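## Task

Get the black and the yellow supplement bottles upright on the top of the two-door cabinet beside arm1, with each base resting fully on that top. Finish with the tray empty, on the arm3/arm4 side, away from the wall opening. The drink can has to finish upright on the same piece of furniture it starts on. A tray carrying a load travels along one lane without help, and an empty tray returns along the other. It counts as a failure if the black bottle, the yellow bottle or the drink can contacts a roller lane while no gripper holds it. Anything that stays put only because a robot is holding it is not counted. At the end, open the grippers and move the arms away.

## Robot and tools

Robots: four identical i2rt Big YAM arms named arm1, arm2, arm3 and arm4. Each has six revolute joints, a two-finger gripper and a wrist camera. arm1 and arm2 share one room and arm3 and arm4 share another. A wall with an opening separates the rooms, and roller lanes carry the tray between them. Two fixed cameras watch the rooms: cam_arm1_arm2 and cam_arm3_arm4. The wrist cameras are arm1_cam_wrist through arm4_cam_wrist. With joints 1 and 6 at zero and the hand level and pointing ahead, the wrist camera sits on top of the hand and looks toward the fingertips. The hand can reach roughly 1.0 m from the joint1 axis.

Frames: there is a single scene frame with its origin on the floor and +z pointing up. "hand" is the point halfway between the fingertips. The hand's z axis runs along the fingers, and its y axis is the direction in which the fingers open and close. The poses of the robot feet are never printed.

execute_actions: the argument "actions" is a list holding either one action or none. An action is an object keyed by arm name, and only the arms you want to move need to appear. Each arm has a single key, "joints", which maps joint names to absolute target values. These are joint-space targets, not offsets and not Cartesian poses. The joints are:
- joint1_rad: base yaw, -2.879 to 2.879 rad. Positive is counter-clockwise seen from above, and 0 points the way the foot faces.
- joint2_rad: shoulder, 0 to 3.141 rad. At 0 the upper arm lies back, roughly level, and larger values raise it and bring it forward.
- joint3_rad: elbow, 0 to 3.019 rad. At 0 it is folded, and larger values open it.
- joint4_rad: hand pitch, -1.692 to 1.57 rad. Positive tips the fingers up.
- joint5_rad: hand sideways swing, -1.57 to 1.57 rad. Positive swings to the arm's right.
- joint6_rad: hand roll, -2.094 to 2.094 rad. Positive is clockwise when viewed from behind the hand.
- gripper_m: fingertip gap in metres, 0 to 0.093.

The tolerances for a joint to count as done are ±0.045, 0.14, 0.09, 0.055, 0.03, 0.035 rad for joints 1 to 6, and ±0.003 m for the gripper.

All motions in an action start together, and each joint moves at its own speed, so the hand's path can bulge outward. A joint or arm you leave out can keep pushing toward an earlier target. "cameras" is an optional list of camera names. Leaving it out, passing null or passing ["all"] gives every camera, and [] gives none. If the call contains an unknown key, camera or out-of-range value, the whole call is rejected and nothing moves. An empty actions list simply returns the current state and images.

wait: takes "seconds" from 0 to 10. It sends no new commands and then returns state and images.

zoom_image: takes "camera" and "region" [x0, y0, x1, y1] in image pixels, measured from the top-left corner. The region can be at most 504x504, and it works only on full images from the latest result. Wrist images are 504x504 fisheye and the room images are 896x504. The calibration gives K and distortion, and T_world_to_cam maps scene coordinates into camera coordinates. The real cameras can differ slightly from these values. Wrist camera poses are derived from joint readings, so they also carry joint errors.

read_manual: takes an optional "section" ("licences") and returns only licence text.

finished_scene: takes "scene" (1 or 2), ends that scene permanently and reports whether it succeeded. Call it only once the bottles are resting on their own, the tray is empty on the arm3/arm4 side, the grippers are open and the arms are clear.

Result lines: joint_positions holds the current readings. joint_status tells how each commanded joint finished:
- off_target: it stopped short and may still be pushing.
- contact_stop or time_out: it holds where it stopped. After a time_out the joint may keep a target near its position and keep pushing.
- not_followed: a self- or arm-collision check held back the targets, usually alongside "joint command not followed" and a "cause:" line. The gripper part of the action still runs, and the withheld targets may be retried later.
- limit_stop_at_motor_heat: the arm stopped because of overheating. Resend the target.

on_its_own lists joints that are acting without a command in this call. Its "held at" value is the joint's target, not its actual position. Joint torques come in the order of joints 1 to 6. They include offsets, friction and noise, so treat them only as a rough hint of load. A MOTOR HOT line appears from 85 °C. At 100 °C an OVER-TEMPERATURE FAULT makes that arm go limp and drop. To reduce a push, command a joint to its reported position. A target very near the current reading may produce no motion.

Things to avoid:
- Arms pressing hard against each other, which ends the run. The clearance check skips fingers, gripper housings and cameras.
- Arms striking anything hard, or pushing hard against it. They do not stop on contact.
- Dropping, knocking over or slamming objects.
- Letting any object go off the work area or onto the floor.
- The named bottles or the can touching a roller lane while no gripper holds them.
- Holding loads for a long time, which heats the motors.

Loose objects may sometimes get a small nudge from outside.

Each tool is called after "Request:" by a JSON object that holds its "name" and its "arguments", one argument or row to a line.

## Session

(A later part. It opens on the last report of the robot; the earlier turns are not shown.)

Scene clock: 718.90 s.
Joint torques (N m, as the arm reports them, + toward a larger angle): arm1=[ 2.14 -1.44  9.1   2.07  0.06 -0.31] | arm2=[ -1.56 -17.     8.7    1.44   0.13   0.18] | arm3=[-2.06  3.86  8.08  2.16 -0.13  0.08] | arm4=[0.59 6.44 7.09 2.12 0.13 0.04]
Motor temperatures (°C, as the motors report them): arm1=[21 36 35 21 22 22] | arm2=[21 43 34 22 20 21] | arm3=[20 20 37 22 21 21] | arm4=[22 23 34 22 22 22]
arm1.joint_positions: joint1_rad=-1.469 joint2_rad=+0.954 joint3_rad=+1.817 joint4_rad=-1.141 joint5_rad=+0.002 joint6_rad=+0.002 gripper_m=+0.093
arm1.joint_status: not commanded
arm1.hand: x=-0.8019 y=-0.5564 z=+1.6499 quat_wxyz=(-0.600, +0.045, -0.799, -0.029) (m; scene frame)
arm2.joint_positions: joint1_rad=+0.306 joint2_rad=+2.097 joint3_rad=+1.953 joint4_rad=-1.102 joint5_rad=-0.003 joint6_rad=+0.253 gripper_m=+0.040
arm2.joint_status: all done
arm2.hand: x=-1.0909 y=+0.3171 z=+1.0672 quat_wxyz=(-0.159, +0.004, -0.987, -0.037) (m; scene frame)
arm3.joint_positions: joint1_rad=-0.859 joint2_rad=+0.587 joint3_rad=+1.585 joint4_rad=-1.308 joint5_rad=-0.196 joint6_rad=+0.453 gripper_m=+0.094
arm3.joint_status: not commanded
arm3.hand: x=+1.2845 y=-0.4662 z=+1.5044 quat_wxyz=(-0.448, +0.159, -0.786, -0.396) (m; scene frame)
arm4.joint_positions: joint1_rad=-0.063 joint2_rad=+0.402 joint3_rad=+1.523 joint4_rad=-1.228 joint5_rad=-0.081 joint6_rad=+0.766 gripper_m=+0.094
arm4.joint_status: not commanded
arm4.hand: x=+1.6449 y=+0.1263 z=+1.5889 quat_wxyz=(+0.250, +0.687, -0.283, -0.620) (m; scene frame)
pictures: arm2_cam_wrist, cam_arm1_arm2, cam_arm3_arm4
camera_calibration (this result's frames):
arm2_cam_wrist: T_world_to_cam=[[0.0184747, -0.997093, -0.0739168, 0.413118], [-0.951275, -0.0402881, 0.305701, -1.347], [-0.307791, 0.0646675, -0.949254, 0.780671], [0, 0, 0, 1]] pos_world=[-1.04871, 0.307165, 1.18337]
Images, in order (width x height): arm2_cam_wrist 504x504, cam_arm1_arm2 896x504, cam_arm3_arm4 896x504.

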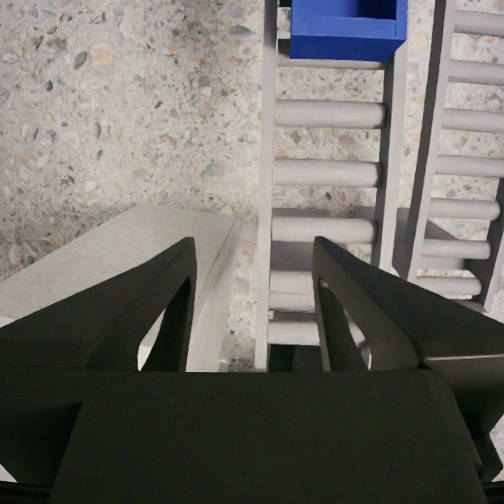

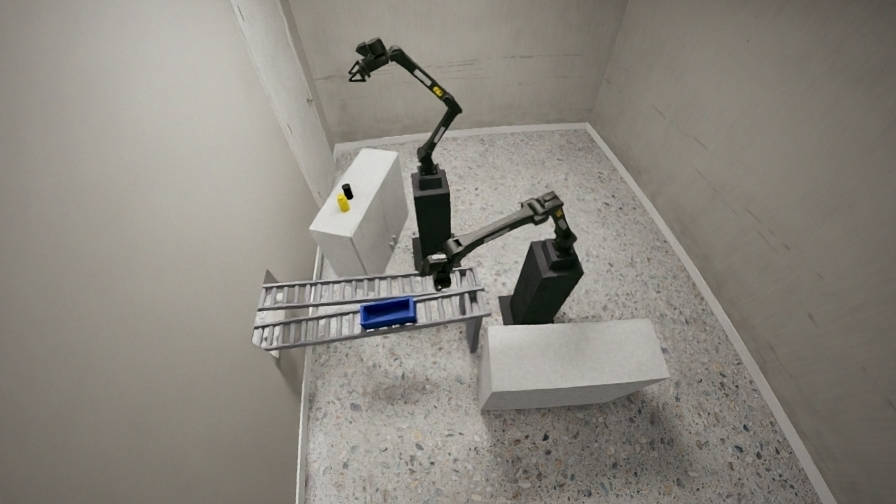

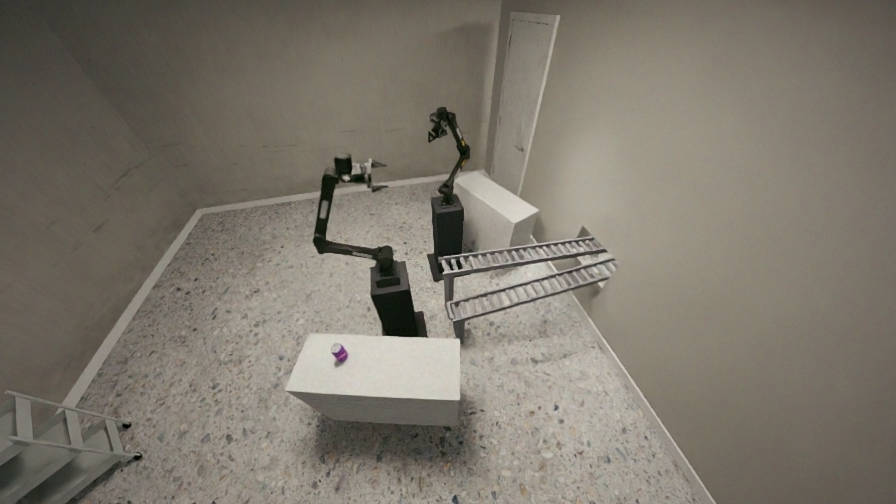

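The tray is rolling down the return lane. I'll wait for it to arrive.

Request:
{"name": "wait", "arguments": {
  "seconds": 10
}}

Scene clock: 730.70 s.
Joint torques (N m, as the arm reports them, + toward a larger angle): arm1=[ 2.44 -1.7   9.15  2.1   0.07 -0.36] | arm2=[ -1.52 -16.82   8.66   1.48   0.13   0.18] | arm3=[-1.1   3.37  8.14  2.38 -0.17  0.05] | arm4=[0.59 6.37 7.02 2.25 0.11 0.05]
Motor temperatures (°C, as the motors report them): arm1=[21 36 35 21 22 22] | arm2=[21 43 35 22 20 21] | arm3=[20 20 37 22 21 21] | arm4=[22 23 34 22 22 22]
arm1.joint_positions: joint1_rad=-1.469 joint2_rad=+0.954 joint3_rad=+1.817 joint4_rad=-1.141 joint5_rad=+0.002 joint6_rad=+0.002 gripper_m=+0.093
arm1.joint_status: not commanded
arm1.hand: x=-0.8019 y=-0.5564 z=+1.6499 quat_wxyz=(-0.600, +0.045, -0.799, -0.029) (m; scene frame)
arm2.joint_positions: joint1_rad=+0.306 joint2_rad=+2.097 joint3_rad=+1.953 joint4_rad=-1.102 joint5_rad=-0.003 joint6_rad=+0.253 gripper_m=+0.040
arm2.joint_status: all done
arm2.hand: x=-1.0909 y=+0.3171 z=+1.0672 quat_wxyz=(-0.159, +0.004, -0.987, -0.037) (m; scene frame)
arm3.joint_positions: joint1_rad=-0.859 joint2_rad=+0.587 joint3_rad=+1.585 joint4_rad=-1.308 joint5_rad=-0.196 joint6_rad=+0.453 gripper_m=+0.094
arm3.joint_status: not commanded
arm3.hand: x=+1.2845 y=-0.4662 z=+1.5044 quat_wxyz=(-0.448, +0.159, -0.786, -0.396) (m; scene frame)
arm4.joint_positions: joint1_rad=-0.063 joint2_rad=+0.402 joint3_rad=+1.523 joint4_rad=-1.228 joint5_rad=-0.081 joint6_rad=+0.766 gripper_m=+0.094
arm4.joint_status: not commanded
arm4.hand: x=+1.6449 y=+0.1263 z=+1.5889 quat_wxyz=(+0.250, +0.687, -0.283, -0.620) (m; scene frame)
wait: 10.00 s; at rest from the start
pictures: arm1_cam_wrist, arm2_cam_wrist, arm3_cam_wrist, arm4_cam_wrist, cam_arm1_arm2, cam_arm3_arm4
camera_calibration (this result's frames):
arm1_cam_wrist: T_world_to_cam=[[0.095325, -0.995223, 0.0210858, -0.513523], [-0.777654, -0.0876756, -0.622549, 0.364075], [0.621424, 0.042947, -0.782297, 1.93723], [0, 0, 0, 1]] pos_world=[-0.871767, -0.562348, 1.75298]
arm2_cam_wrist: T_world_to_cam=[[0.0184747, -0.997093, -0.0739168, 0.413118], [-0.951275, -0.0402881, 0.305701, -1.347], [-0.307791, 0.0646675, -0.949254, 0.780671], [0, 0, 0, 1]] pos_world=[-1.04871, 0.307165, 1.18337]
arm4_cam_wrist: T_world_to_cam=[[0.0912732, 0.71715, -0.690916, 0.85557], [0.632776, -0.577501, -0.515837, -0.145412], [-0.768937, -0.390113, -0.506506, 2.24516], [0, 0, 0, 1]] pos_world=[1.74031, 0.178316, 1.6533]
Images, in order (width x height): arm1_cam_wrist 504x504, arm2_cam_wrist 504x504, arm3_cam_wrist 504x504, arm4_cam_wrist 504x504, cam_arm1_arm2 896x504, cam_arm3_arm4 896x504.

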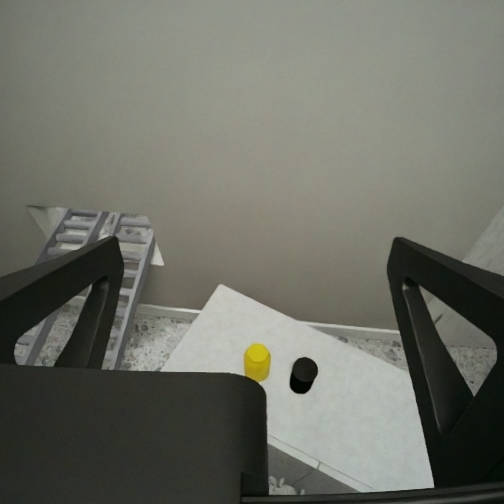

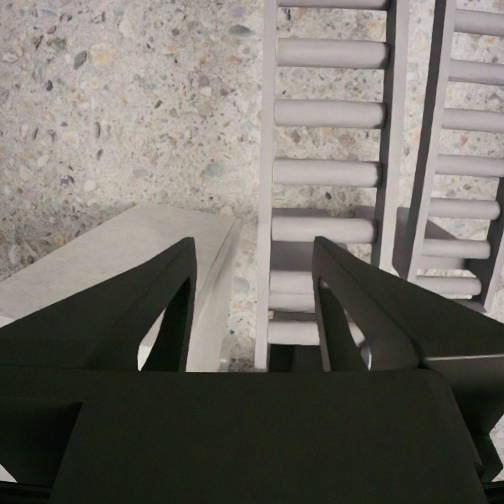

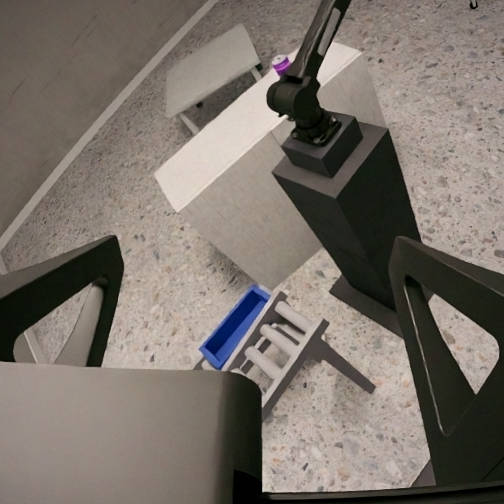

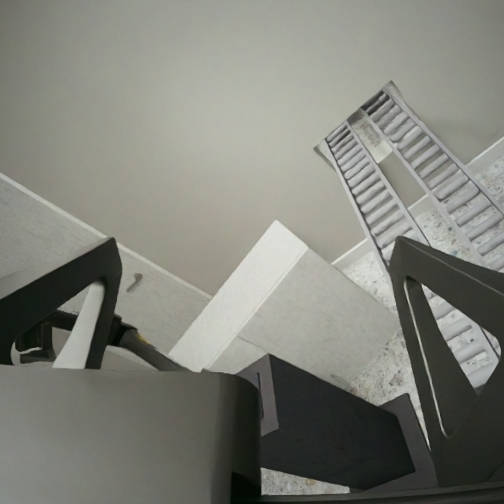

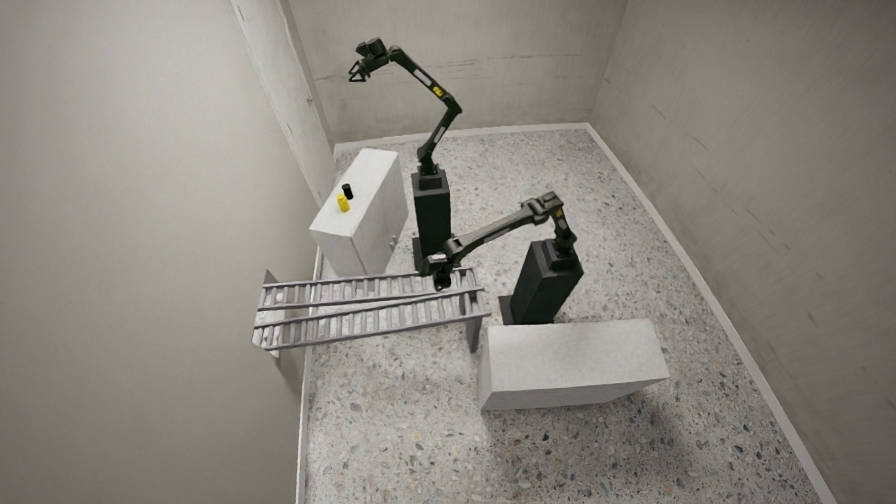

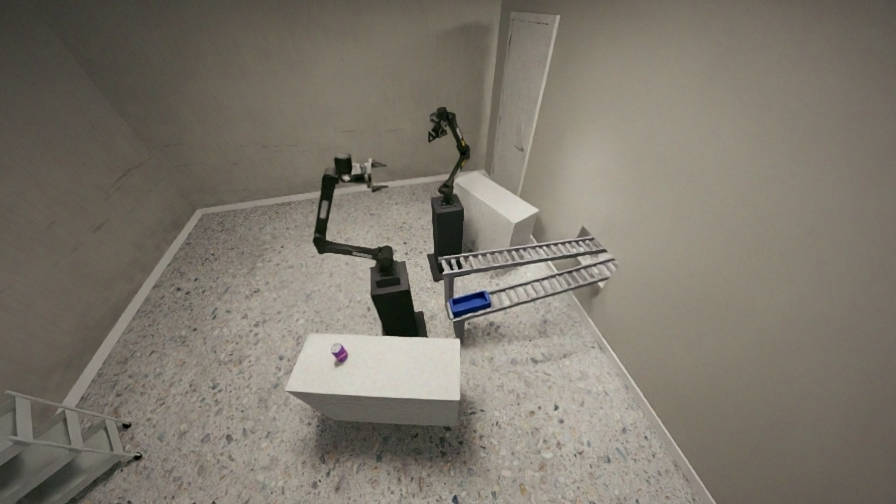

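The tray has arrived in the arm3/arm4 room. Both bottles and the can are standing, so I'm finishing scene 1.

Request:
{"name": "finished_scene", "arguments": {
  "scene": 1
}}

The scene is finished: the task was done.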